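# Move yellow bench sponges into the wall bin by the door

## Task

Take each yellow sponge lying on the bench and place it in the wall-mounted bin beside the door so that it sits entirely within the bin. Cartons must stay on the bench. The robot must not tip over or finish leaning, or the task fails. A sponge counts only if it stays in the bin without the robot holding it there at the end.

## Robot and tools

ROBOT. TidyBot++: a mobile base (0.54 m long, 0.50 m wide, 0.38 m tall) on four driven casters, carrying a single seven-joint arm with a two-finger gripper. The shoulder sits 0.12 m ahead of the base centre and 0.68 m above the floor. Segments: upper arm 0.42 m, forearm 0.31 m, hand 0.31 m (wrist to the hand point). Two cameras: base_camera (fixed on the base, 644x364) and wrist_camera (fisheye on the hand, 644x476, looking along the fingers). The arm begins folded with the hand pointing down; folded, the hand pokes up to 0.08 m beyond the base front and the elbow reaches up to 1.15 m high.

FRAMES. Base frame: origin on the floor below the base centre, x forward, y left, z up. hand_pose is given in it and marks the point between the finger pads; its own z axis runs out along the fingers and its y axis is the closing direction. Odometry frame: the base frame as it was at scene start. Heading is positive to the left, range -3.142 to 3.142. base_tilt is in degrees, with forward and right positive when the robot leans that way; it and odometry carry a fixed error near 1 degree. Odometry counts wheel turns, so slip looks like travel, and it drifts over many moves.

execute_actions. Argument "actions": a list holding one action or none (none just reports state and images). An action may have "base", "joints" and optionally "speeds"; its motions start together. "base" takes exactly one relative offset, measured from where the base last reported itself: translate_m (metres, forward positive, -2 to 2), strafe_m (metres sideways, left positive, -2 to 2) or rotate_rad (radians, counter-clockwise from above positive, -6.3 to 6.3). "joints" holds absolute targets by name, in radians: joint_1_rad (any angle; positive is clockwise from above, opposite to rotate_rad), joint_2_rad shoulder (-2.249 to 2.249), joint_3_rad (any angle), joint_4_rad elbow (-2.579 to 2.579), joint_5_rad (any angle), joint_6_rad wrist (-2.099 to 2.099), joint_7_rad (any angle; with the hand down, positive turns it counter-clockwise from above, and at 1.57 the fingers open toward left and right). gripper_pos is a 0 to 1 scale, 0 open (pad gap about 85 mm), 1 closed; gap is roughly 85 x (1 - gripper_pos) mm. Any-angle joints take the shorter way, so rotate in steps under half a turn. Done tolerances: ±0.039 for joints 1-4, ±0.056 for 5-7, ±0.03 for the gripper. "speeds" caps top speed for that action only: translate_m and strafe_m 0.05 to 0.5 m/s, rotate_rad 0.1 to 1.57 rad/s (defaults are the maximums). A base move needing over 8.667 s is refused; no action runs past 15 s. Argument "cameras": list of "base_camera", "wrist_camera" or "all"; omitted, null or ["all"] gives both, [] gives none. Any unknown key or out-of-range number rejects the call with no motion. A joint or base omitted from an action may still be pushing toward an earlier target.

ARM GEOMETRY. With joint_1_rad 0, joint_3_rad 3.14 and joint_5_rad 0 (near the start), the arm moves in the vertical x-z plane. Tilt from vertical (forward positive): upper arm = joint_2_rad, forearm = joint_2_rad - joint_4_rad, hand = joint_2_rad - joint_4_rad - joint_6_rad. Hand reach ahead of the shoulder is the sum of length x sin(tilt); height above it is the sum of length x cos(tilt). From 3.14, raising joint_3_rad or joint_5_rad swings a forward-bent segment to the robot's right. A downward-pointing hand reaches at most about 0.94 m high, and only near the base.

OTHER TOOLS. wait: "seconds" 0 to 10; nothing new is commanded. zoom_image: "camera" (base_camera or wrist_camera) and "region" [x0, y0, x1, y1] in pixels of that camera's latest image, origin top-left, at most 504x504. read_manual: optional "section", only "licences"; returns licence texts. finished_scene: "scene", the integer number of the current scene; ends it irreversibly and reports success.

RESULTS. A "pictures" line names the images in order. base_status/joint_status: "done" (for the base, wheels turned the commanded amount, even if slipping or blocked short); "off_target" (stopped away from target, maybe still pushing); "contact_stop" or "time_out" (target dropped, holds where it stopped). "joint command not followed" with a "cause:" line means a self-collision check withheld arm targets (the gripper part still runs); joints then show "not_followed" and may be retried later. on_its_own lists uncommanded changes. motor_effort is percent of maximum, bracketed value is the peak. Gripper "done" at 1 means empty; "off_target" means it is holding something. Also watch for ARM HIT, torque warnings and faults (arm halts 10 s, rest of call skipped), MOTOR HOT (from 60 °C), OVER-TEMPERATURE FAULT (75 °C, arm sags; joints then say "limit_stop_at_motor_heat", so resend) and the "Motor temperatures" line, one value per arm joint. A stop in one call cancels the later calls in that reply.

CAUTIONS. Friction leaves joints a little short and hand_pose can be 1-2 cm off; correct by sending last command + (wanted - read), and trust the cameras. A held object makes the arm sag; never command a loaded joint to its read angle. Fingertips extend about 20 mm beyond the hand point when closed, so keep clear of the floor. Do not drive while the arm is caught on something high (about 0.8 m up) or push sideways with a raised hand: the robot can tip. Do not drive the arm into things. Avoid dropping or flinging sponges, knocking cartons off, and hard shoves. The robot keeps its last command while you think, and loose objects may occasionally get nudged.

Each tool is called after "Emit:" by a JSON object that holds its "name" and its "arguments".

## Session

Emit:
{"name": "execute_actions", "arguments": {"actions": []}}

Scene clock: 0.00 s.
Motor temperatures (°C, as the motors report them): [26 23 24 25 31 34 30]
base_odometry: x=+0.000 y=+0.000 heading=+0.000 (m, m, rad; odometry frame)
base_tilt: forward=+0.1 right=-0.5 (deg)
base_status: not commanded
joint_positions: joint_1_rad=+0.046 joint_2_rad=-0.313 joint_3_rad=+3.100 joint_4_rad=-2.544 joint_5_rad=-0.016 joint_6_rad=-0.860 joint_7_rad=+1.551 gripper_pos=+0.000
joint_status: not commanded
motor_effort: joint_1_rad=+0 joint_2_rad=+1 joint_3_rad=+0 joint_4_rad=+11 joint_5_rad=+0 joint_6_rad=-3 joint_7_rad=+0 (%)
hand_pose: x=+0.2531 y=+0.0029 z=+0.5782 quat_wxyz=(+0.000, +1.000, -0.018, +0.025) (m; base frame)
pictures: base_camera, wrist_camera
Images, in order (width x height): base_camera 644x364, wrist_camera 644x476.

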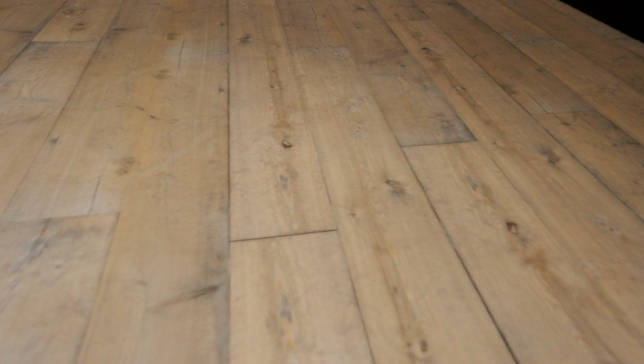

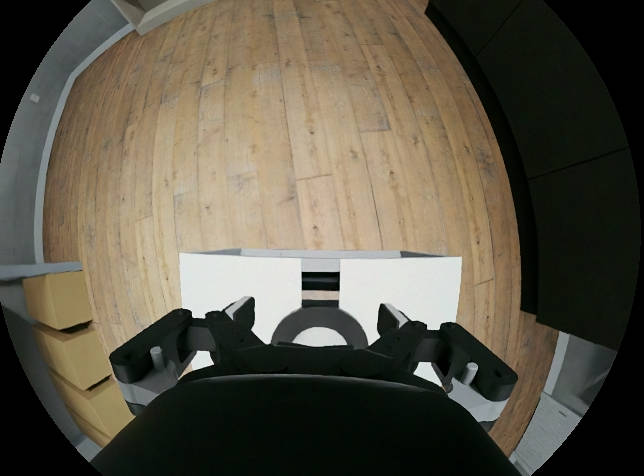

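Emit:
{"name": "execute_actions", "arguments": {"actions": [{"joints":{"joint_4_rad":-1.6,"joint_6_rad":-0.7,"joint_2_rad":-0.5}}], "cameras": ["wrist_camera"]}}

Emit:
{"name": "execute_actions", "arguments": {"actions": [{"joints":{"joint_1_rad":-1.8}}], "cameras": ["wrist_camera"]}}

Emit:
{"name": "execute_actions", "arguments": {"actions": [{"joints":{"joint_1_rad":2.2}}], "cameras": ["wrist_camera"]}}

Scene clock: 8.43 s.
Motor temperatures (°C, as the motors report them): [26 23 24 25 31 34 30]
base_odometry: x=+0.000 y=+0.000 heading=+0.000 (m, m, rad; odometry frame)
base_tilt: forward=+0.1 right=-0.5 (deg)
base_status: not commanded
joint_positions: joint_1_rad=+0.046 joint_2_rad=-0.486 joint_3_rad=+3.100 joint_4_rad=-1.612 joint_5_rad=-0.016 joint_6_rad=-0.724 joint_7_rad=+1.551 gripper_pos=+0.000
joint_status: all done
motor_effort: joint_1_rad=-1(0) joint_2_rad=-2(5) joint_3_rad=+1(1) joint_4_rad=+22(22) joint_5_rad=+0(0) joint_6_rad=+6(6) joint_7_rad=+0(1) (%)
hand_pose: x=+0.5054 y=+0.0092 z=+1.1026 quat_wxyz=(-0.003, +0.799, -0.007, +0.602) (m; base frame)
pictures: wrist_camera
camera_calibration (this result's frames):
wrist_camera: T_world_to_cam=[[0.012406, -0.999452, 0.0306872, -0.0351654], [-0.265773, -0.0328815, -0.963475, 1.25036], [0.963956, 0.00379705, -0.266035, -0.0585828], [0, 0, 0, 1]] pos_world=[0.38922, 0.00619012, 1.19019]
Images, in order (width x height): wrist_camera 644x476.

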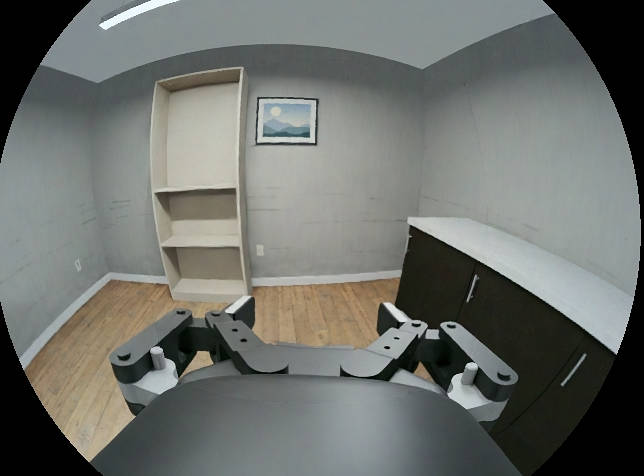

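Scene clock: 11.43 s.
Motor temperatures (°C, as the motors report them): [26 23 24 25 31 34 30]
base_odometry: x=+0.000 y=+0.000 heading=+0.000 (m, m, rad; odometry frame)
base_tilt: forward=+0.1 right=-0.5 (deg)
base_status: not commanded
joint_positions: joint_1_rad=-1.780 joint_2_rad=-0.486 joint_3_rad=+3.100 joint_4_rad=-1.612 joint_5_rad=-0.016 joint_6_rad=-0.724 joint_7_rad=+1.551 gripper_pos=+0.000
joint_status: all done
motor_effort: joint_1_rad=+0(0) joint_2_rad=-1(2) joint_3_rad=+1(2) joint_4_rad=+22(22) joint_5_rad=-1(0) joint_6_rad=+6(6) joint_7_rad=-1(0) (%)
hand_pose: x=+0.0127 y=+0.3716 z=+1.1026 quat_wxyz=(-0.478, +0.494, +0.628, +0.365) (m; base frame)
pictures: wrist_camera
camera_calibration (this result's frames):
wrist_camera: T_world_to_cam=[[0.964061, 0.263903, 0.0306873, -0.148413], [0.0988044, -0.248906, -0.963475, 1.20698], [-0.246626, 0.93188, -0.266035, 0.0854767], [0, 0, 0, 1]] pos_world=[0.0449045, 0.259937, 1.19019]
Images, in order (width x height): wrist_camera 644x476.

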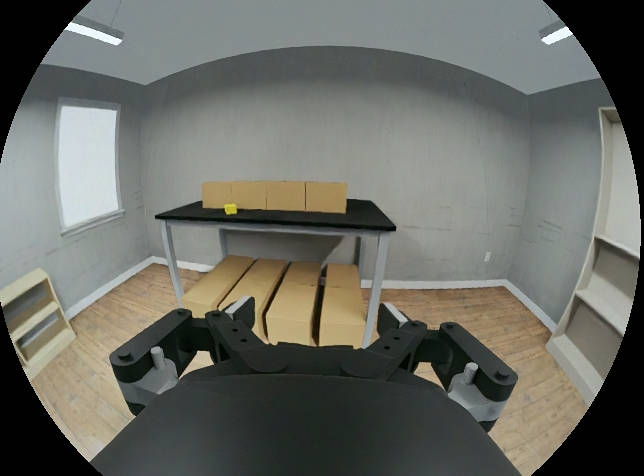

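Scene clock: 14.73 s.
Motor temperatures (°C, as the motors report them): [26 23 24 25 31 34 30]
base_odometry: x=+0.000 y=+0.000 heading=+0.000 (m, m, rad; odometry frame)
base_tilt: forward=+0.1 right=-0.6 (deg)
base_status: not commanded
joint_positions: joint_1_rad=-4.063 joint_2_rad=-0.486 joint_3_rad=+3.100 joint_4_rad=-1.612 joint_5_rad=-0.016 joint_6_rad=-0.724 joint_7_rad=+1.551 gripper_pos=+0.000
joint_status: all done
motor_effort: joint_1_rad=+0(1) joint_2_rad=-1(2) joint_3_rad=+1(1) joint_4_rad=+22(22) joint_5_rad=+0(0) joint_6_rad=+6(6) joint_7_rad=-1(0) (%)
hand_pose: x=-0.0927 y=-0.3234 z=+1.1026 quat_wxyz=(-0.531, -0.365, +0.711, -0.282) (m; base frame)
pictures: wrist_camera
camera_calibration (this result's frames):
wrist_camera: T_world_to_cam=[[-0.829936, 0.557014, 0.0306873, 0.0650731], [0.123764, 0.237484, -0.963475, 1.20401], [-0.543957, -0.795824, -0.266035, 0.120859], [0, 0, 0, 1]] pos_world=[-0.0292639, -0.225998, 1.19019]
Images, in order (width x height): wrist_camera 644x476.

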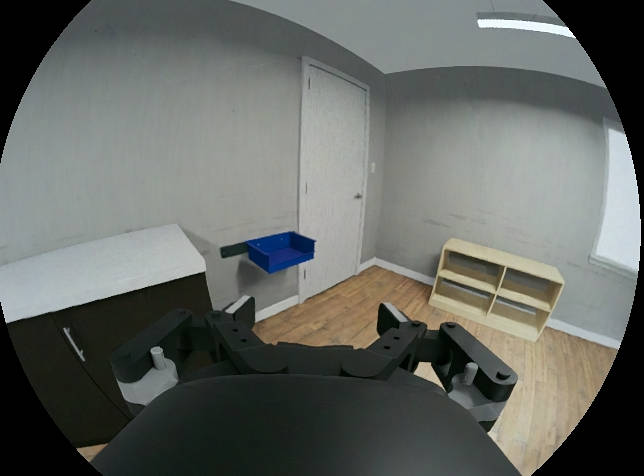

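Emit:
{"name": "execute_actions", "arguments": {"actions": [{"base":{"rotate_rad":1.67},"joints":{"joint_1_rad":0,"joint_2_rad":0,"joint_3_rad":3.14,"joint_4_rad":-0.6,"joint_6_rad":-1.6}}], "cameras": []}}

Emit:
{"name": "execute_actions", "arguments": {"actions": [{"base":{"strafe_m":0.5}}], "cameras": []}}

Emit:
{"name": "execute_actions", "arguments": {"actions": [{"base":{"translate_m":0.75}}]}}

Scene clock: 29.00 s.
Motor temperatures (°C, as the motors report them): [26 23 24 25 31 34 30]
base_odometry: x=+0.000 y=+0.000 heading=+1.669 (m, m, rad; odometry frame)
base_tilt: forward=+0.1 right=-0.6 (deg)
base_status: done
joint_positions: joint_1_rad=-6.263 joint_2_rad=-0.019 joint_3_rad=+3.119 joint_4_rad=-0.619 joint_5_rad=-0.016 joint_6_rad=-1.574 joint_7_rad=+1.551 gripper_pos=+0.000
joint_status: all done
motor_effort: joint_1_rad=-1(0) joint_2_rad=-11(10) joint_3_rad=+0(1) joint_4_rad=+15(22) joint_5_rad=-1(1) joint_6_rad=+5(7) joint_7_rad=-1(0) (%)
hand_pose: x=+0.5447 y=+0.0075 z=+1.1853 quat_wxyz=(+0.012, -0.885, +0.004, -0.465) (m; base frame)
pictures: none
No camera images: the call's "cameras" was empty. Leave "cameras" out to get every camera's image.

Scene clock: 31.37 s.
Motor temperatures (°C, as the motors report them): [26 23 24 25 31 34 30]
base_odometry: x=-0.498 y=-0.050 heading=+1.670 (m, m, rad; odometry frame)
base_tilt: forward=+0.1 right=-0.6 (deg)
base_status: done
joint_positions: joint_1_rad=-6.269 joint_2_rad=-0.019 joint_3_rad=+3.125 joint_4_rad=-0.619 joint_5_rad=-0.016 joint_6_rad=-1.574 joint_7_rad=+1.551 gripper_pos=+0.000
joint_status: not commanded
motor_effort: joint_1_rad=+0(2) joint_2_rad=-10(11) joint_3_rad=+0(2) joint_4_rad=+15(15) joint_5_rad=+0(2) joint_6_rad=+5(5) joint_7_rad=+0(1) (%)
hand_pose: x=+0.5448 y=+0.0073 z=+1.1854 quat_wxyz=(+0.012, -0.885, +0.004, -0.465) (m; base frame)
pictures: none
No camera images: the call's "cameras" was empty. Leave "cameras" out to get every camera's image.

Scene clock: 34.23 s.
Motor temperatures (°C, as the motors report them): [26 23 24 25 31 34 30]
base_odometry: x=-0.573 y=+0.696 heading=+1.671 (m, m, rad; odometry frame)
base_tilt: forward=+0.1 right=-0.6 (deg)
base_status: done
joint_positions: joint_1_rad=-6.269 joint_2_rad=-0.001 joint_3_rad=+3.125 joint_4_rad=-0.614 joint_5_rad=-0.016 joint_6_rad=-1.576 joint_7_rad=+1.551 gripper_pos=+0.000
joint_status: not commanded
motor_effort: joint_1_rad=+0(1) joint_2_rad=-12(14) joint_3_rad=+0(0) joint_4_rad=+15(17) joint_5_rad=+0(1) joint_6_rad=+5(5) joint_7_rad=-1(0) (%)
hand_pose: x=+0.5528 y=+0.0071 z=+1.1795 quat_wxyz=(+0.012, -0.889, +0.004, -0.459) (m; base frame)
pictures: base_camera, wrist_camera
camera_calibration (this result's frames):
wrist_camera: T_world_to_cam=[[0.0373603, -0.99925, 0.0101991, -0.0298373], [-0.569442, -0.0296753, -0.821496, 1.33737], [0.821182, 0.0248835, -0.570123, 0.353636], [0, 0, 0, 1]] pos_world=[0.472269, 0.00107224, 1.30056]
Images, in order (width x height): base_camera 644x364, wrist_camera 644x476.

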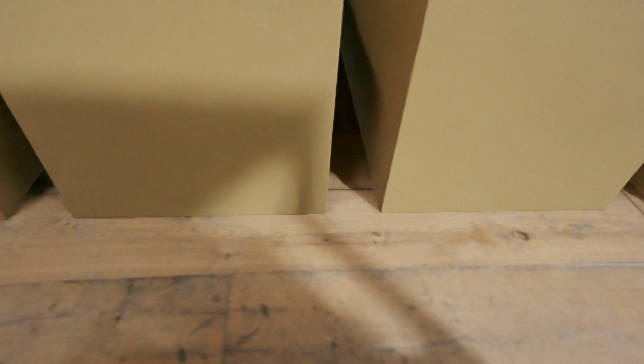

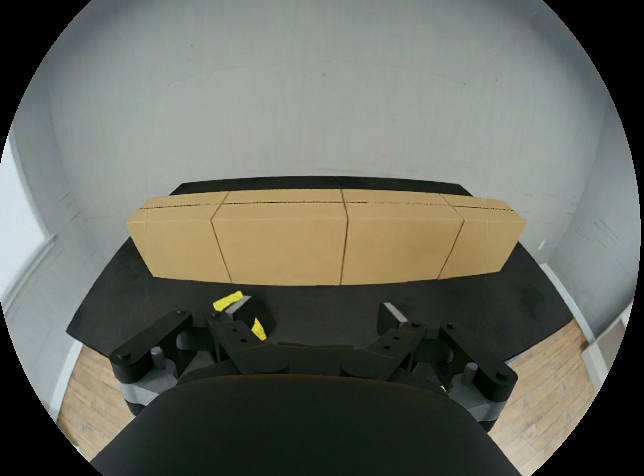

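Emit:
{"name": "execute_actions", "arguments": {"actions": [{"base":{"translate_m":0.2},"joints":{"joint_2_rad":0.45,"joint_4_rad":-0.1,"joint_6_rad":-1.45}}]}}

Scene clock: 41.00 s.
Motor temperatures (°C, as the motors report them): [26 23 24 25 31 34 30]
base_odometry: x=-0.593 y=+0.895 heading=+1.671 (m, m, rad; odometry frame)
base_tilt: forward=+0.1 right=-0.6 (deg)
base_status: done
joint_positions: joint_1_rad=-6.269 joint_2_rad=+0.453 joint_3_rad=+3.125 joint_4_rad=-0.115 joint_5_rad=-0.016 joint_6_rad=-1.476 joint_7_rad=+1.551 gripper_pos=+0.000
joint_status: all done
motor_effort: joint_1_rad=+0(0) joint_2_rad=-25(32) joint_3_rad=+0(1) joint_4_rad=+15(17) joint_5_rad=+0(1) joint_6_rad=+6(6) joint_7_rad=-1(0) (%)
hand_pose: x=+0.7489 y=+0.0028 z=+1.1836 quat_wxyz=(+0.015, -0.853, +0.007, -0.522) (m; base frame)
pictures: base_camera, wrist_camera
camera_calibration (this result's frames):
wrist_camera: T_world_to_cam=[[0.0330874, -0.999431, 0.00661685, -0.0340709], [-0.445234, -0.0206667, -0.895176, 1.44642], [0.894803, 0.026673, -0.445664, -0.00746491], [0, 0, 0, 1]] pos_world=[0.651803, -0.00395976, 1.2917]
Images, in order (width x height): base_camera 644x364, wrist_camera 644x476.

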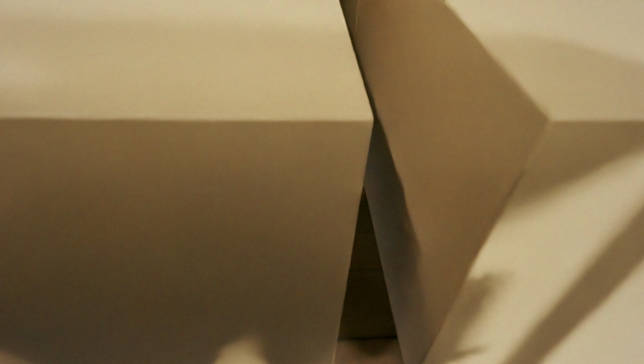

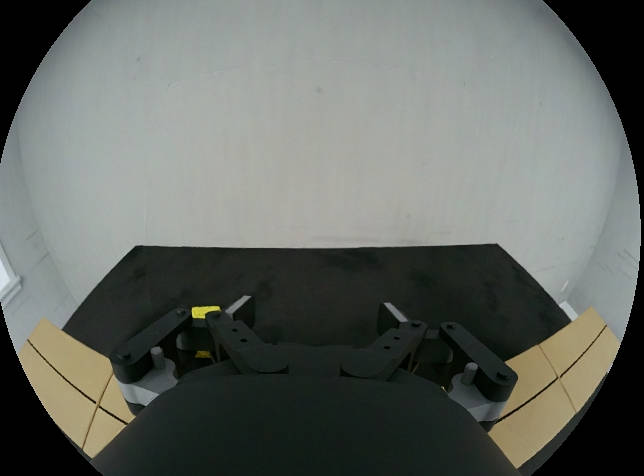

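Emit:
{"name": "execute_actions", "arguments": {"actions": [{"joints":{"joint_7_rad":-1.5}}], "cameras": ["wrist_camera"]}}

Scene clock: 51.33 s.
Motor temperatures (°C, as the motors report them): [26 23 24 25 31 34 30]
base_odometry: x=-0.593 y=+0.895 heading=+1.671 (m, m, rad; odometry frame)
base_tilt: forward=+0.1 right=-0.6 (deg)
base_status: not commanded
joint_positions: joint_1_rad=-6.269 joint_2_rad=+0.453 joint_3_rad=+3.125 joint_4_rad=-0.115 joint_5_rad=-0.016 joint_6_rad=-1.476 joint_7_rad=-1.497 gripper_pos=+0.000
joint_status: all done
motor_effort: joint_1_rad=+0(0) joint_2_rad=-25(26) joint_3_rad=+0(0) joint_4_rad=+15(15) joint_5_rad=-1(0) joint_6_rad=+5(5) joint_7_rad=+0(0) (%)
hand_pose: x=+0.7489 y=+0.0028 z=+1.1836 quat_wxyz=(+0.522, -0.033, +0.852, -0.009) (m; base frame)
pictures: wrist_camera
camera_calibration (this result's frames):
wrist_camera: T_world_to_cam=[[-0.0626352, 0.993416, -0.0959281, 0.153348], [0.460164, 0.114036, 0.88048, -1.33372], [0.885622, 0.0110064, -0.464277, 0.0214848], [0, 0, 0, 1]] pos_world=[0.604308, -0.000482576, 1.199]
Images, in order (width x height): wrist_camera 644x476.

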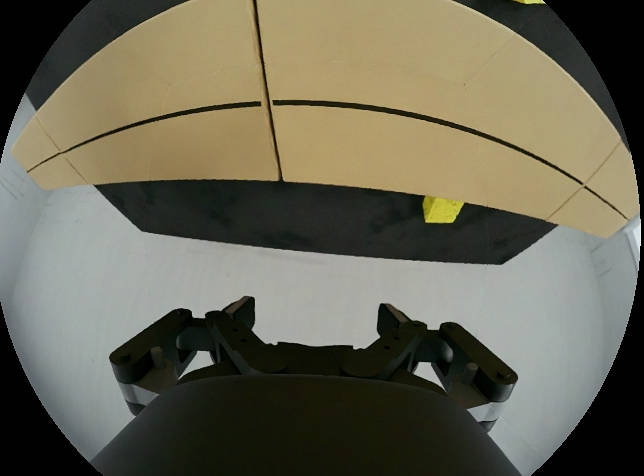

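Emit:
{"name": "execute_actions", "arguments": {"actions": [{"base":{"translate_m":-0.2},"joints":{"joint_2_rad":0.03,"joint_7_rad":1.5}}], "cameras": []}}

Emit:
{"name": "execute_actions", "arguments": {"actions": [{"base":{"strafe_m":0.16},"joints":{"joint_4_rad":-0.93,"joint_6_rad":-1.44}}], "cameras": ["wrist_camera"]}}

Scene clock: 82.50 s.
Motor temperatures (°C, as the motors report them): [26 24 24 26 31 35 30]
base_odometry: x=-0.573 y=+0.696 heading=+1.671 (m, m, rad; odometry frame)
base_tilt: forward=+0.1 right=-0.5 (deg)
base_status: done
joint_positions: joint_1_rad=-6.271 joint_2_rad=+0.036 joint_3_rad=+3.126 joint_4_rad=-0.110 joint_5_rad=-0.016 joint_6_rad=-1.475 joint_7_rad=+1.497 gripper_pos=+0.000
joint_status: all done
motor_effort: joint_1_rad=+0(4) joint_2_rad=-7(31) joint_3_rad=-1(2) joint_4_rad=+9(17) joint_5_rad=-1(2) joint_6_rad=+6(6) joint_7_rad=+0(0) (%)
hand_pose: x=+0.4905 y=+0.0071 z=+1.3979 quat_wxyz=(+0.033, -0.724, +0.021, -0.689) (m; base frame)
pictures: none
No camera images: the call's "cameras" was empty. Leave "cameras" out to get every camera's image.

Scene clock: 84.60 s.
Motor temperatures (°C, as the motors report them): [26 24 24 26 31 35 30]
base_odometry: x=-0.732 y=+0.680 heading=+1.671 (m, m, rad; odometry frame)
base_tilt: forward=+0.1 right=-0.6 (deg)
base_status: done
joint_positions: joint_1_rad=-6.272 joint_2_rad=+0.035 joint_3_rad=+3.126 joint_4_rad=-0.916 joint_5_rad=-0.016 joint_6_rad=-1.467 joint_7_rad=+1.497 gripper_pos=+0.000
joint_status: all done
motor_effort: joint_1_rad=+0(2) joint_2_rad=-15(16) joint_3_rad=+0(1) joint_4_rad=+18(20) joint_5_rad=-1(2) joint_6_rad=+4(7) joint_7_rad=+0(0) (%)
hand_pose: x=+0.5954 y=+0.0080 z=+1.0516 quat_wxyz=(+0.022, -0.935, +0.031, -0.353) (m; base frame)
pictures: wrist_camera
camera_calibration (this result's frames):
wrist_camera: T_world_to_cam=[[-0.0014502, -0.99935, -0.0360226, 0.0424832], [-0.742274, 0.0252143, -0.669622, 1.19934], [0.670095, 0.0257675, -0.741828, 0.516212], [0, 0, 0, 1]] pos_world=[0.544391, -0.00108648, 1.18758]
Images, in order (width x height): wrist_camera 644x476.

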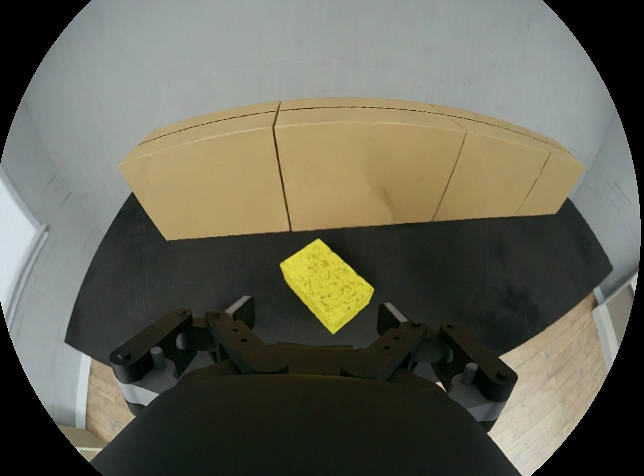

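Emit:
{"name": "execute_actions", "arguments": {"actions": [{"joints":{"joint_2_rad":0.37,"joint_4_rad":-0.31,"joint_6_rad":-2.09,"joint_7_rad":2.32,"joint_1_rad":0.03}}], "cameras": []}}

Emit:
{"name": "execute_actions", "arguments": {"actions": [{"base":{"translate_m":0.09}}], "cameras": ["wrist_camera"]}}

Scene clock: 95.93 s.
Motor temperatures (°C, as the motors report them): [26 24 24 26 31 35 30]
base_odometry: x=-0.732 y=+0.680 heading=+1.671 (m, m, rad; odometry frame)
base_tilt: forward=+0.1 right=-0.6 (deg)
base_status: not commanded
joint_positions: joint_1_rad=-6.272 joint_2_rad=+0.355 joint_3_rad=+3.126 joint_4_rad=-0.328 joint_5_rad=-0.016 joint_6_rad=-2.063 joint_7_rad=+2.300 gripper_pos=+0.000
joint_status: all done
joint sent to its limit — the command would take joint_6_rad past its lower limit, so that joint was sent only as far as its limit.
motor_effort: joint_1_rad=+0(0) joint_2_rad=-22(22) joint_3_rad=+0(1) joint_4_rad=+14(19) joint_5_rad=+0(0) joint_6_rad=+2(4) joint_7_rad=+0(0) (%)
hand_pose: x=+0.5832 y=+0.0053 z=+1.0331 quat_wxyz=(-0.062, -0.914, -0.355, -0.187) (m; base frame)
pictures: none
No camera images: the call's "cameras" was empty. Leave "cameras" out to get every camera's image.

Scene clock: 97.17 s.
Motor temperatures (°C, as the motors report them): [26 24 24 26 31 35 30]
base_odometry: x=-0.741 y=+0.770 heading=+1.671 (m, m, rad; odometry frame)
base_tilt: forward=+0.1 right=-0.6 (deg)
base_status: done
joint_positions: joint_1_rad=-6.271 joint_2_rad=+0.372 joint_3_rad=+3.126 joint_4_rad=-0.325 joint_5_rad=-0.016 joint_6_rad=-2.064 joint_7_rad=+2.300 gripper_pos=+0.000
joint_status: not commanded
motor_effort: joint_1_rad=+0(0) joint_2_rad=-23(25) joint_3_rad=+0(0) joint_4_rad=+14(15) joint_5_rad=+0(0) joint_6_rad=+1(2) joint_7_rad=-1(0) (%)
hand_pose: x=+0.5891 y=+0.0051 z=+1.0259 quat_wxyz=(-0.059, -0.915, -0.356, -0.180) (m; base frame)
pictures: wrist_camera
camera_calibration (this result's frames):
wrist_camera: T_world_to_cam=[[0.664508, -0.706802, 0.242612, -0.641078], [-0.647194, -0.70664, -0.286008, 0.731642], [0.373591, 0.0330373, -0.927005, 0.866054], [0, 0, 0, 1]] pos_world=[0.575966, 0.0352804, 1.16763]
Images, in order (width x height): wrist_camera 644x476.

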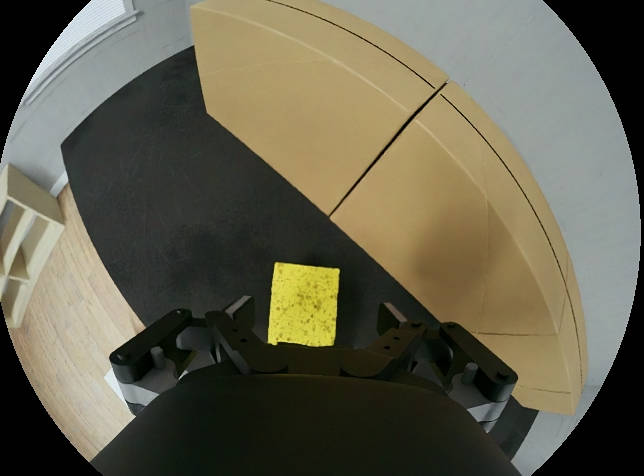

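Emit:
{"name": "execute_actions", "arguments": {"actions": [{"joints":{"joint_2_rad":0.17,"joint_4_rad":-0.88,"joint_6_rad":-1.74,"joint_1_rad":0.05}}], "cameras": ["wrist_camera"]}}

Scene clock: 102.03 s.
Motor temperatures (°C, as the motors report them): [26 24 24 26 31 35 30]
base_odometry: x=-0.741 y=+0.770 heading=+1.671 (m, m, rad; odometry frame)
base_tilt: forward=+0.1 right=-0.5 (deg)
base_status: not commanded
joint_positions: joint_1_rad=-6.256 joint_2_rad=+0.189 joint_3_rad=+3.126 joint_4_rad=-0.862 joint_5_rad=-0.016 joint_6_rad=-1.764 joint_7_rad=+2.300 gripper_pos=+0.000
joint_status: all done
motor_effort: joint_1_rad=+0(1) joint_2_rad=-20(23) joint_3_rad=+0(1) joint_4_rad=+18(17) joint_5_rad=-1(1) joint_6_rad=+1(2) joint_7_rad=+0(0) (%)
hand_pose: x=+0.5705 y=+0.0002 z=+0.9565 quat_wxyz=(-0.051, -0.923, -0.349, -0.155) (m; base frame)
pictures: wrist_camera
camera_calibration (this result's frames):
wrist_camera: T_world_to_cam=[[0.663974, -0.718726, 0.206328, -0.580327], [-0.674155, -0.694756, -0.250657, 0.677861], [0.323502, 0.0273328, -0.945833, 0.855355], [0, 0, 0, 1]] pos_world=[0.565597, 0.0304727, 1.09867]
Images, in order (width x height): wrist_camera 644x476.

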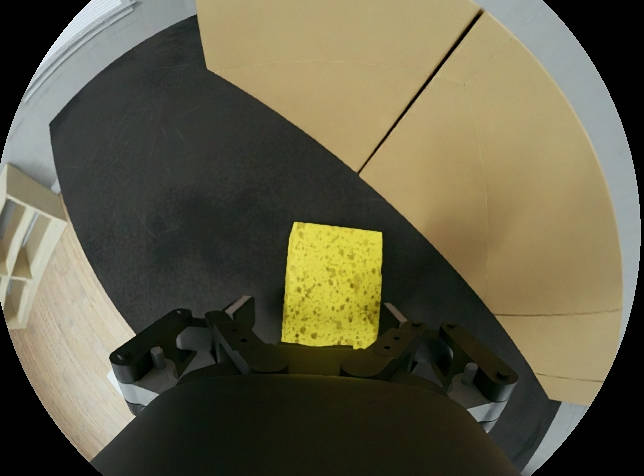

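Emit:
{"name": "execute_actions", "arguments": {"actions": [{"joints":{"joint_2_rad":0.18,"joint_4_rad":-0.985,"joint_6_rad":-1.62}}], "cameras": ["wrist_camera"]}}

Emit:
{"name": "execute_actions", "arguments": {"actions": [{"joints":{"gripper_pos":1}}], "cameras": ["wrist_camera"]}}

Scene clock: 108.03 s.
Motor temperatures (°C, as the motors report them): [26 24 24 26 31 34 30]
base_odometry: x=-0.741 y=+0.769 heading=+1.671 (m, m, rad; odometry frame)
base_tilt: forward=+0.1 right=-0.5 (deg)
base_status: not commanded
joint_positions: joint_1_rad=-6.256 joint_2_rad=+0.174 joint_3_rad=+3.126 joint_4_rad=-0.964 joint_5_rad=-0.016 joint_6_rad=-1.638 joint_7_rad=+2.300 gripper_pos=+0.000
joint_status: all done
motor_effort: joint_1_rad=+0(0) joint_2_rad=-16(20) joint_3_rad=+0(0) joint_4_rad=+15(19) joint_5_rad=+0(3) joint_6_rad=+0(2) joint_7_rad=+0(0) (%)
hand_pose: x=+0.5883 y=+0.0002 z=+0.9372 quat_wxyz=(-0.057, -0.920, -0.347, -0.172) (m; base frame)
pictures: wrist_camera
camera_calibration (this result's frames):
wrist_camera: T_world_to_cam=[[0.654249, -0.720013, 0.231386, -0.605904], [-0.665249, -0.69343, -0.276766, 0.704311], [0.359725, 0.0271445, -0.932663, 0.797728], [0, 0, 0, 1]] pos_world=[0.577991, 0.0304781, 1.07914]
Images, in order (width x height): wrist_camera 644x476.

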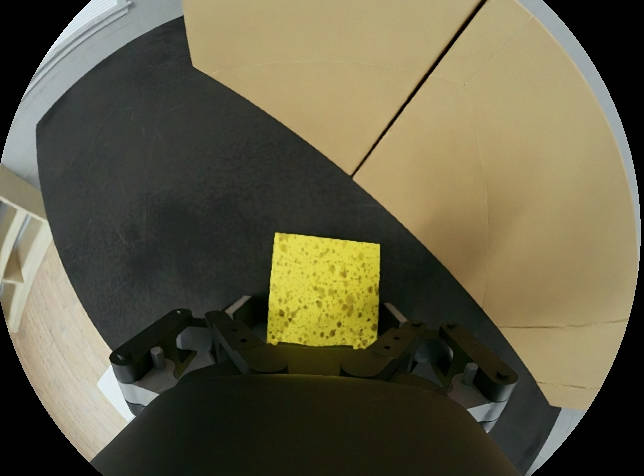

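Scene clock: 109.13 s.
Motor temperatures (°C, as the motors report them): [26 24 24 26 31 34 30]
base_odometry: x=-0.741 y=+0.769 heading=+1.671 (m, m, rad; odometry frame)
base_tilt: forward=+0.1 right=-0.6 (deg)
base_status: not commanded
joint_positions: joint_1_rad=-6.255 joint_2_rad=+0.159 joint_3_rad=+3.126 joint_4_rad=-0.964 joint_5_rad=-0.016 joint_6_rad=-1.636 joint_7_rad=+2.300 gripper_pos=+0.358
joint_status: gripper_pos off_target (ended at +0.358, target +1.000)
motor_effort: joint_1_rad=+1(3) joint_2_rad=-14(18) joint_3_rad=+0(2) joint_4_rad=+14(18) joint_5_rad=+1(2) joint_6_rad=+0(2) joint_7_rad=+0(0) (%)
hand_pose: x=+0.5850 y=-0.0003 z=+0.9445 quat_wxyz=(-0.060, -0.919, -0.346, -0.180) (m; base frame)
pictures: wrist_camera
camera_calibration (this result's frames):
wrist_camera: T_world_to_cam=[[0.649215, -0.720879, 0.242596, -0.613395], [-0.661463, -0.692559, -0.287801, 0.711912], [0.375481, 0.0263765, -0.926455, 0.790639], [0, 0, 0, 1]] pos_world=[0.572258, 0.0300029, 1.08619]
Images, in order (width x height): wrist_camera 644x476.

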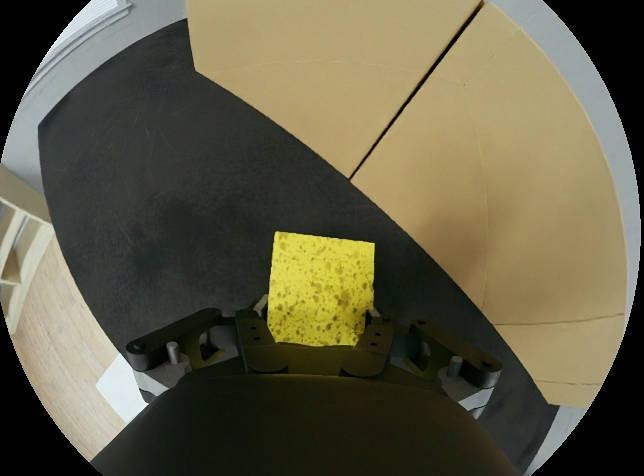

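Emit:
{"name": "execute_actions", "arguments": {"actions": [{"joints":{"joint_2_rad":-0.1}}], "cameras": []}}

Emit:
{"name": "execute_actions", "arguments": {"actions": [{"base":{"translate_m":-1.4},"joints":{"joint_7_rad":3.14}}], "cameras": []}}

Emit:
{"name": "execute_actions", "arguments": {"actions": [{"base":{"rotate_rad":3.14},"joints":{"joint_4_rad":-1.5,"joint_6_rad":-1.2}}]}}

Scene clock: 116.03 s.
Motor temperatures (°C, as the motors report them): [26 24 24 26 31 34 30]
base_odometry: x=-0.741 y=+0.770 heading=+1.671 (m, m, rad; odometry frame)
base_tilt: forward=+0.1 right=-0.6 (deg)
base_status: not commanded
joint_positions: joint_1_rad=-6.255 joint_2_rad=-0.105 joint_3_rad=+3.126 joint_4_rad=-0.980 joint_5_rad=-0.016 joint_6_rad=-1.636 joint_7_rad=+2.300 gripper_pos=+0.358
joint_status: all done
motor_effort: joint_1_rad=+0(1) joint_2_rad=-10(22) joint_3_rad=+0(0) joint_4_rad=+18(21) joint_5_rad=+0(1) joint_6_rad=+3(4) joint_7_rad=+0(1) (%)
hand_pose: x=+0.4995 y=+0.0021 z=+1.0504 quat_wxyz=(-0.106, -0.889, -0.336, -0.291) (m; base frame)
pictures: none
No camera images: the call's "cameras" was empty. Leave "cameras" out to get every camera's image.

Scene clock: 120.33 s.
Motor temperatures (°C, as the motors report them): [26 24 24 26 31 34 30]
base_odometry: x=-0.601 y=-0.624 heading=+1.671 (m, m, rad; odometry frame)
base_tilt: forward=+0.1 right=-0.6 (deg)
base_status: done
joint_positions: joint_1_rad=-6.252 joint_2_rad=-0.100 joint_3_rad=+3.127 joint_4_rad=-0.980 joint_5_rad=-0.016 joint_6_rad=-1.636 joint_7_rad=+3.137 gripper_pos=+0.358
joint_status: all done
motor_effort: joint_1_rad=+0(1) joint_2_rad=-9(13) joint_3_rad=+0(2) joint_4_rad=+17(19) joint_5_rad=+0(2) joint_6_rad=+3(4) joint_7_rad=-1(0) (%)
hand_pose: x=+0.5015 y=+0.0005 z=+1.0484 quat_wxyz=(-0.214, -0.678, -0.668, -0.221) (m; base frame)
pictures: none
No camera images: the call's "cameras" was empty. Leave "cameras" out to get every camera's image.

Scene clock: 123.70 s.
Motor temperatures (°C, as the motors report them): [26 24 24 26 31 34 30]
base_odometry: x=-0.601 y=-0.624 heading=-1.473 (m, m, rad; odometry frame)
base_tilt: forward=+0.1 right=-0.5 (deg)
base_status: done
joint_positions: joint_1_rad=-6.249 joint_2_rad=-0.095 joint_3_rad=+3.129 joint_4_rad=-1.485 joint_5_rad=-0.016 joint_6_rad=-1.220 joint_7_rad=+3.137 gripper_pos=+0.358
joint_status: all done
motor_effort: joint_1_rad=+0(2) joint_2_rad=-13(16) joint_3_rad=+0(2) joint_4_rad=+21(21) joint_5_rad=-1(2) joint_6_rad=+3(3) joint_7_rad=-1(1) (%)
hand_pose: x=+0.5460 y=-0.0030 z=+0.8890 quat_wxyz=(-0.182, -0.692, -0.673, -0.190) (m; base frame)
pictures: base_camera, wrist_camera
camera_calibration (this result's frames):
wrist_camera: T_world_to_cam=[[0.865259, 0.0195607, 0.500944, -0.921978], [0.0239098, -0.999712, -0.00226191, 0.0393137], [0.500755, 0.0139346, -0.865477, 0.631299], [0, 0, 0, 1]] pos_world=[0.480684, 0.04854, 1.00832]
Images, in order (width x height): base_camera 644x364, wrist_camera 644x476.

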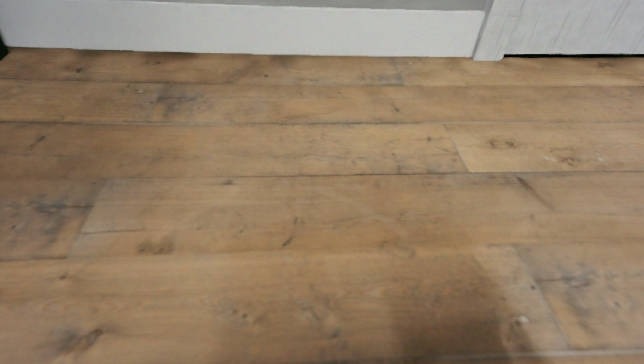

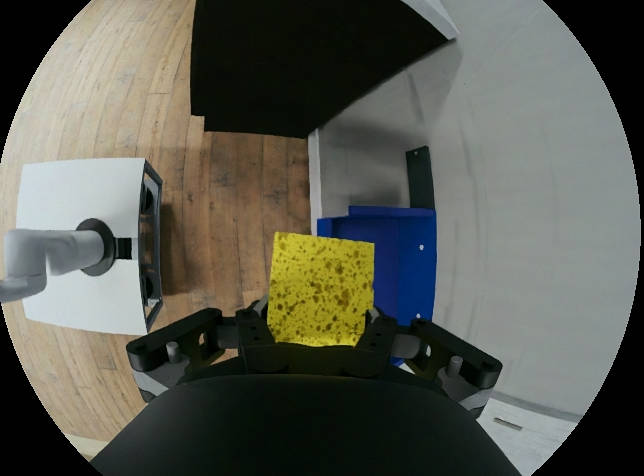

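Emit:
{"name": "execute_actions", "arguments": {"actions": [{"base":{"translate_m":0.3}}], "cameras": []}}

Emit:
{"name": "execute_actions", "arguments": {"actions": [{"joints":{"joint_2_rad":0.19,"joint_4_rad":-1.71,"joint_6_rad":-0.97}}], "cameras": ["wrist_camera"]}}

Scene clock: 131.93 s.
Motor temperatures (°C, as the motors report them): [26 24 24 26 31 34 30]
base_odometry: x=-0.572 y=-0.922 heading=-1.472 (m, m, rad; odometry frame)
base_tilt: forward=+0.1 right=-0.5 (deg)
base_status: done
joint_positions: joint_1_rad=-6.249 joint_2_rad=-0.093 joint_3_rad=+3.129 joint_4_rad=-1.487 joint_5_rad=-0.016 joint_6_rad=-1.220 joint_7_rad=+3.137 gripper_pos=+0.358
joint_status: not commanded
motor_effort: joint_1_rad=+1(1) joint_2_rad=-13(16) joint_3_rad=+0(1) joint_4_rad=+20(22) joint_5_rad=-1(1) joint_6_rad=+2(3) joint_7_rad=+0(0) (%)
hand_pose: x=+0.5462 y=-0.0030 z=+0.8872 quat_wxyz=(-0.181, -0.692, -0.673, -0.188) (m; base frame)
pictures: none
No camera images: the call's "cameras" was empty. Leave "cameras" out to get every camera's image.

Scene clock: 133.43 s.
Motor temperatures (°C, as the motors report them): [26 24 24 26 31 34 30]
base_odometry: x=-0.572 y=-0.922 heading=-1.472 (m, m, rad; odometry frame)
base_tilt: forward=+0.2 right=-0.5 (deg)
base_status: not commanded
joint_positions: joint_1_rad=-6.249 joint_2_rad=+0.193 joint_3_rad=+3.129 joint_4_rad=-1.702 joint_5_rad=-0.016 joint_6_rad=-0.996 joint_7_rad=+3.137 gripper_pos=+0.358
joint_status: all done
motor_effort: joint_1_rad=+0(1) joint_2_rad=-20(23) joint_3_rad=+0(0) joint_4_rad=+19(20) joint_5_rad=-1(1) joint_6_rad=+0(2) joint_7_rad=+0(0) (%)
hand_pose: x=+0.5748 y=-0.0045 z=+0.6932 quat_wxyz=(-0.083, -0.713, -0.689, -0.094) (m; base frame)
pictures: wrist_camera
camera_calibration (this result's frames):
wrist_camera: T_world_to_cam=[[0.970298, 0.0126475, 0.24158, -0.729449], [0.0174156, -0.999693, -0.0176119, 0.0510642], [0.241284, 0.021296, -0.970221, 0.669199], [0, 0, 0, 1]] pos_world=[0.545427, 0.046023, 0.82639]
Images, in order (width x height): wrist_camera 644x476.

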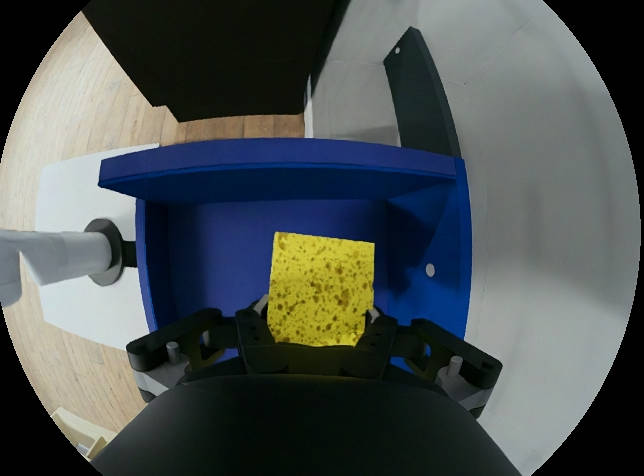

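Emit:
{"name": "execute_actions", "arguments": {"actions": [{"joints":{"joint_1_rad":0.1,"joint_2_rad":0.3,"joint_4_rad":-1.87,"joint_6_rad":-0.71}}], "cameras": ["wrist_camera"]}}

Emit:
{"name": "execute_actions", "arguments": {"actions": [{"joints":{"gripper_pos":0}}], "cameras": ["wrist_camera"]}}

Emit:
{"name": "execute_actions", "arguments": {"actions": [{"joints":{"joint_1_rad":0,"joint_2_rad":-0.2,"joint_4_rad":-1.1,"joint_6_rad":-1.3,"joint_7_rad":1.57}}], "cameras": ["wrist_camera"]}}

Scene clock: 143.13 s.
Motor temperatures (°C, as the motors report them): [26 24 24 26 31 34 30]
base_odometry: x=-0.572 y=-0.922 heading=-1.472 (m, m, rad; odometry frame)
base_tilt: forward=+0.1 right=-0.6 (deg)
base_status: not commanded
joint_positions: joint_1_rad=-6.201 joint_2_rad=+0.287 joint_3_rad=+3.129 joint_4_rad=-1.855 joint_5_rad=-0.016 joint_6_rad=-0.734 joint_7_rad=+3.137 gripper_pos=+0.358
joint_status: all done
motor_effort: joint_1_rad=+1(2) joint_2_rad=-19(24) joint_3_rad=+1(2) joint_4_rad=+15(19) joint_5_rad=+0(1) joint_6_rad=+0(2) joint_7_rad=+0(0) (%)
hand_pose: x=+0.5833 y=-0.0276 z=+0.6152 quat_wxyz=(-0.091, -0.730, -0.670, -0.096) (m; base frame)
pictures: wrist_camera
camera_calibration (this result's frames):
wrist_camera: T_world_to_cam=[[0.965878, -0.0370735, 0.25633, -0.726428], [-0.034036, -0.999288, -0.0162779, 0.0557118], [0.256751, 0.00699798, -0.966452, 0.580301], [0, 0, 0, 1]] pos_world=[0.554544, 0.0246799, 0.747946]
Images, in order (width x height): wrist_camera 644x476.

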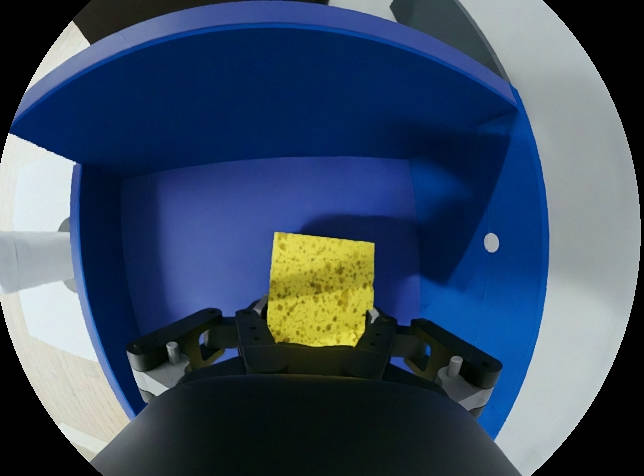

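Scene clock: 144.23 s.
Motor temperatures (°C, as the motors report them): [26 24 24 26 31 34 30]
base_odometry: x=-0.572 y=-0.922 heading=-1.472 (m, m, rad; odometry frame)
base_tilt: forward=+0.1 right=-0.6 (deg)
base_status: not commanded
joint_positions: joint_1_rad=-6.201 joint_2_rad=+0.289 joint_3_rad=+3.129 joint_4_rad=-1.856 joint_5_rad=-0.016 joint_6_rad=-0.734 joint_7_rad=+3.137 gripper_pos=+0.000
joint_status: all done
motor_effort: joint_1_rad=+0(1) joint_2_rad=-22(22) joint_3_rad=+0(0) joint_4_rad=+16(17) joint_5_rad=+0(1) joint_6_rad=+0(0) joint_7_rad=+0(0) (%)
hand_pose: x=+0.5827 y=-0.0275 z=+0.6139 quat_wxyz=(-0.090, -0.730, -0.670, -0.095) (m; base frame)
pictures: wrist_camera
camera_calibration (this result's frames):
wrist_camera: T_world_to_cam=[[0.966662, -0.0371318, 0.253348, -0.724152], [-0.0340831, -0.999284, -0.0164139, 0.0558251], [0.253777, 0.00723178, -0.967236, 0.581393], [0, 0, 0, 1]] pos_world=[0.554369, 0.0246915, 0.746723]
Images, in order (width x height): wrist_camera 644x476.

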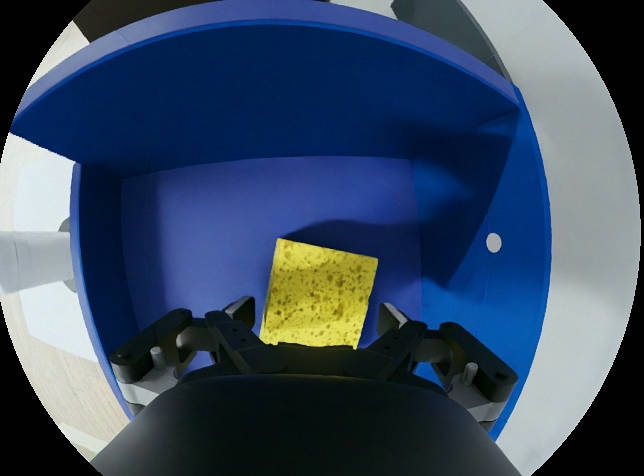

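Scene clock: 146.40 s.
Motor temperatures (°C, as the motors report them): [26 24 24 26 31 34 30]
base_odometry: x=-0.572 y=-0.922 heading=-1.472 (m, m, rad; odometry frame)
base_tilt: forward=+0.1 right=-0.5 (deg)
base_status: not commanded
joint_positions: joint_1_rad=-6.260 joint_2_rad=-0.200 joint_3_rad=+3.129 joint_4_rad=-1.109 joint_5_rad=-0.016 joint_6_rad=-1.274 joint_7_rad=+1.588 gripper_pos=+0.000
joint_status: all done
motor_effort: joint_1_rad=+0(0) joint_2_rad=-8(25) joint_3_rad=+1(0) joint_4_rad=+19(21) joint_5_rad=+0(1) joint_6_rad=+5(5) joint_7_rad=+0(0) (%)
hand_pose: x=+0.5381 y=+0.0024 z=+1.1081 quat_wxyz=(+0.000, -0.887, -0.005, -0.461) (m; base frame)
pictures: wrist_camera
camera_calibration (this result's frames):
wrist_camera: T_world_to_cam=[[0.0421329, -0.998346, 0.0391136, -0.0678654], [-0.565199, -0.0560985, -0.823045, 1.26968], [0.823878, 0.0125703, -0.566628, 0.319834], [0, 0, 0, 1]] pos_world=[0.456976, -0.000546582, 1.22888]
Images, in order (width x height): wrist_camera 644x476.

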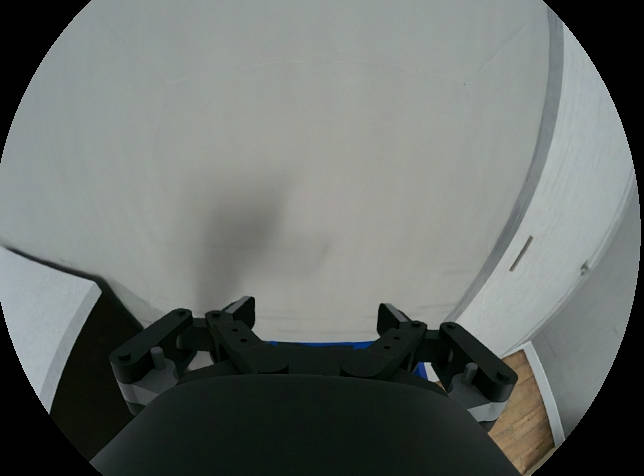

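Emit:
{"name": "execute_actions", "arguments": {"actions": [{"base":{"translate_m":-1.5}}], "cameras": []}}

Emit:
{"name": "execute_actions", "arguments": {"actions": [{"base":{"rotate_rad":1.571}}], "cameras": []}}

Emit:
{"name": "execute_actions", "arguments": {"actions": [{"base":{"translate_m":-1.02}}]}}

Emit:
{"name": "execute_actions", "arguments": {"actions": [{"base":{"strafe_m":1.15}}]}}

Scene clock: 160.07 s.
Motor temperatures (°C, as the motors report them): [26 24 24 26 31 34 30]
base_odometry: x=-0.721 y=+0.570 heading=-1.471 (m, m, rad; odometry frame)
base_tilt: forward=+0.1 right=-0.6 (deg)
base_status: done
joint_positions: joint_1_rad=-6.262 joint_2_rad=-0.200 joint_3_rad=+3.130 joint_4_rad=-1.109 joint_5_rad=-0.016 joint_6_rad=-1.278 joint_7_rad=+1.588 gripper_pos=+0.000
joint_status: not commanded
motor_effort: joint_1_rad=+0(1) joint_2_rad=-8(11) joint_3_rad=+0(1) joint_4_rad=+19(20) joint_5_rad=+0(1) joint_6_rad=+5(5) joint_7_rad=-1(0) (%)
hand_pose: x=+0.5374 y=+0.0032 z=+1.1074 quat_wxyz=(+0.001, -0.888, -0.006, -0.460) (m; base frame)
pictures: none
No camera images: the call's "cameras" was empty. Leave "cameras" out to get every camera's image.

Scene clock: 162.40 s.
Motor temperatures (°C, as the motors report them): [26 24 24 26 31 34 30]
base_odometry: x=-0.721 y=+0.570 heading=+0.099 (m, m, rad; odometry frame)
base_tilt: forward=+0.1 right=-0.5 (deg)
base_status: done
joint_positions: joint_1_rad=-6.268 joint_2_rad=-0.200 joint_3_rad=+3.131 joint_4_rad=-1.109 joint_5_rad=-0.016 joint_6_rad=-1.278 joint_7_rad=+1.588 gripper_pos=+0.000
joint_status: not commanded
motor_effort: joint_1_rad=+0(1) joint_2_rad=-8(10) joint_3_rad=+0(2) joint_4_rad=+19(20) joint_5_rad=+0(2) joint_6_rad=+5(5) joint_7_rad=-1(0) (%)
hand_pose: x=+0.5374 y=+0.0054 z=+1.1074 quat_wxyz=(+0.002, -0.888, -0.008, -0.460) (m; base frame)
pictures: none
No camera images: the call's "cameras" was empty. Leave "cameras" out to get every camera's image.

Scene clock: 165.80 s.
Motor temperatures (°C, as the motors report them): [26 24 24 26 31 34 30]
base_odometry: x=-1.736 y=+0.468 heading=+0.100 (m, m, rad; odometry frame)
base_tilt: forward=+0.1 right=-0.5 (deg)
base_status: done
joint_positions: joint_1_rad=-6.268 joint_2_rad=-0.201 joint_3_rad=+3.131 joint_4_rad=-1.109 joint_5_rad=-0.016 joint_6_rad=-1.279 joint_7_rad=+1.588 gripper_pos=+0.000
joint_status: not commanded
motor_effort: joint_1_rad=+0(0) joint_2_rad=-7(13) joint_3_rad=+1(1) joint_4_rad=+19(21) joint_5_rad=-1(0) joint_6_rad=+5(5) joint_7_rad=-1(1) (%)
hand_pose: x=+0.5368 y=+0.0054 z=+1.1077 quat_wxyz=(+0.002, -0.888, -0.008, -0.460) (m; base frame)
pictures: base_camera, wrist_camera
camera_calibration (this result's frames):
wrist_camera: T_world_to_cam=[[0.0495418, -0.998021, 0.0387313, -0.0684129], [-0.567157, -0.0600314, -0.821419, 1.26797], [0.822118, 0.0187278, -0.569009, 0.324172], [0, 0, 0, 1]] pos_world=[0.456019, 0.00176948, 1.22864]
Images, in order (width x height): base_camera 644x364, wrist_camera 644x476.

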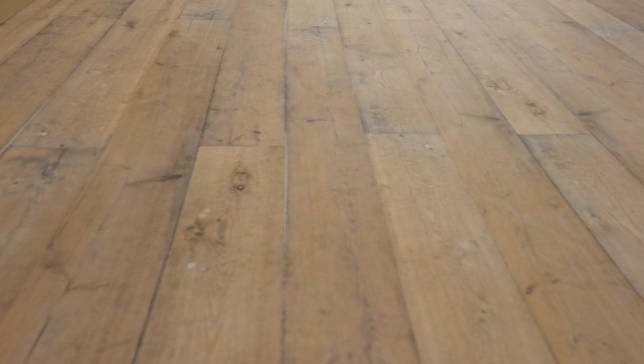

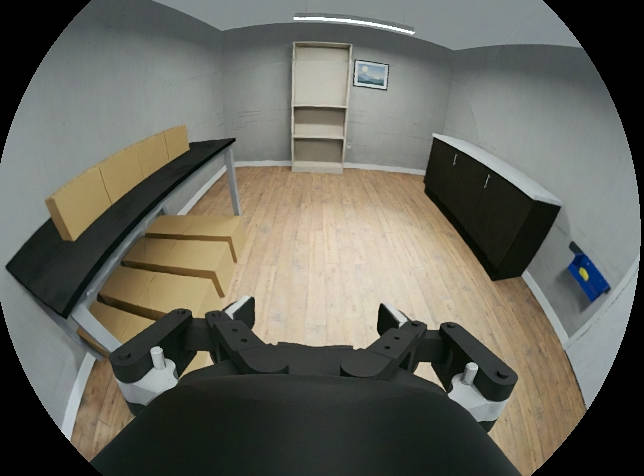

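Scene clock: 169.47 s.
Motor temperatures (°C, as the motors report them): [26 24 24 26 31 34 30]
base_odometry: x=-1.851 y=+1.612 heading=+0.100 (m, m, rad; odometry frame)
base_tilt: forward=+0.1 right=-0.6 (deg)
base_status: done
joint_positions: joint_1_rad=-6.269 joint_2_rad=-0.201 joint_3_rad=+3.132 joint_4_rad=-1.109 joint_5_rad=-0.016 joint_6_rad=-1.279 joint_7_rad=+1.588 gripper_pos=+0.000
joint_status: not commanded
motor_effort: joint_1_rad=+0(1) joint_2_rad=-8(9) joint_3_rad=+0(2) joint_4_rad=+20(20) joint_5_rad=+0(1) joint_6_rad=+5(5) joint_7_rad=+0(1) (%)
hand_pose: x=+0.5368 y=+0.0051 z=+1.1077 quat_wxyz=(+0.002, -0.888, -0.008, -0.460) (m; base frame)
pictures: base_camera, wrist_camera
camera_calibration (this result's frames):
wrist_camera: T_world_to_cam=[[0.0489604, -0.998056, 0.0385598, -0.0682273], [-0.567205, -0.0595601, -0.82142, 1.26798], [0.82212, 0.0183458, -0.569018, 0.324182], [0, 0, 0, 1]] pos_world=[0.456028, 0.00147898, 1.22864]
Images, in order (width x height): base_camera 644x364, wrist_camera 644x476.

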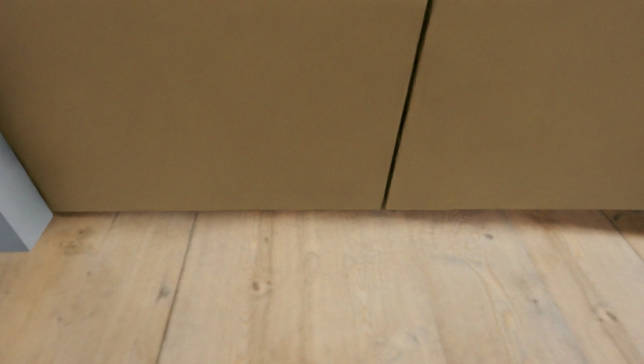

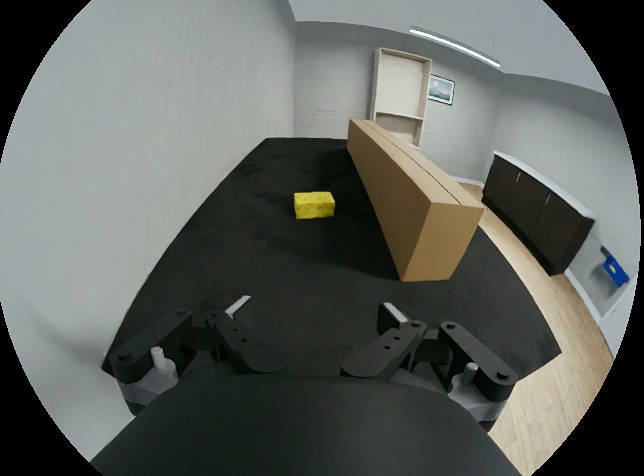

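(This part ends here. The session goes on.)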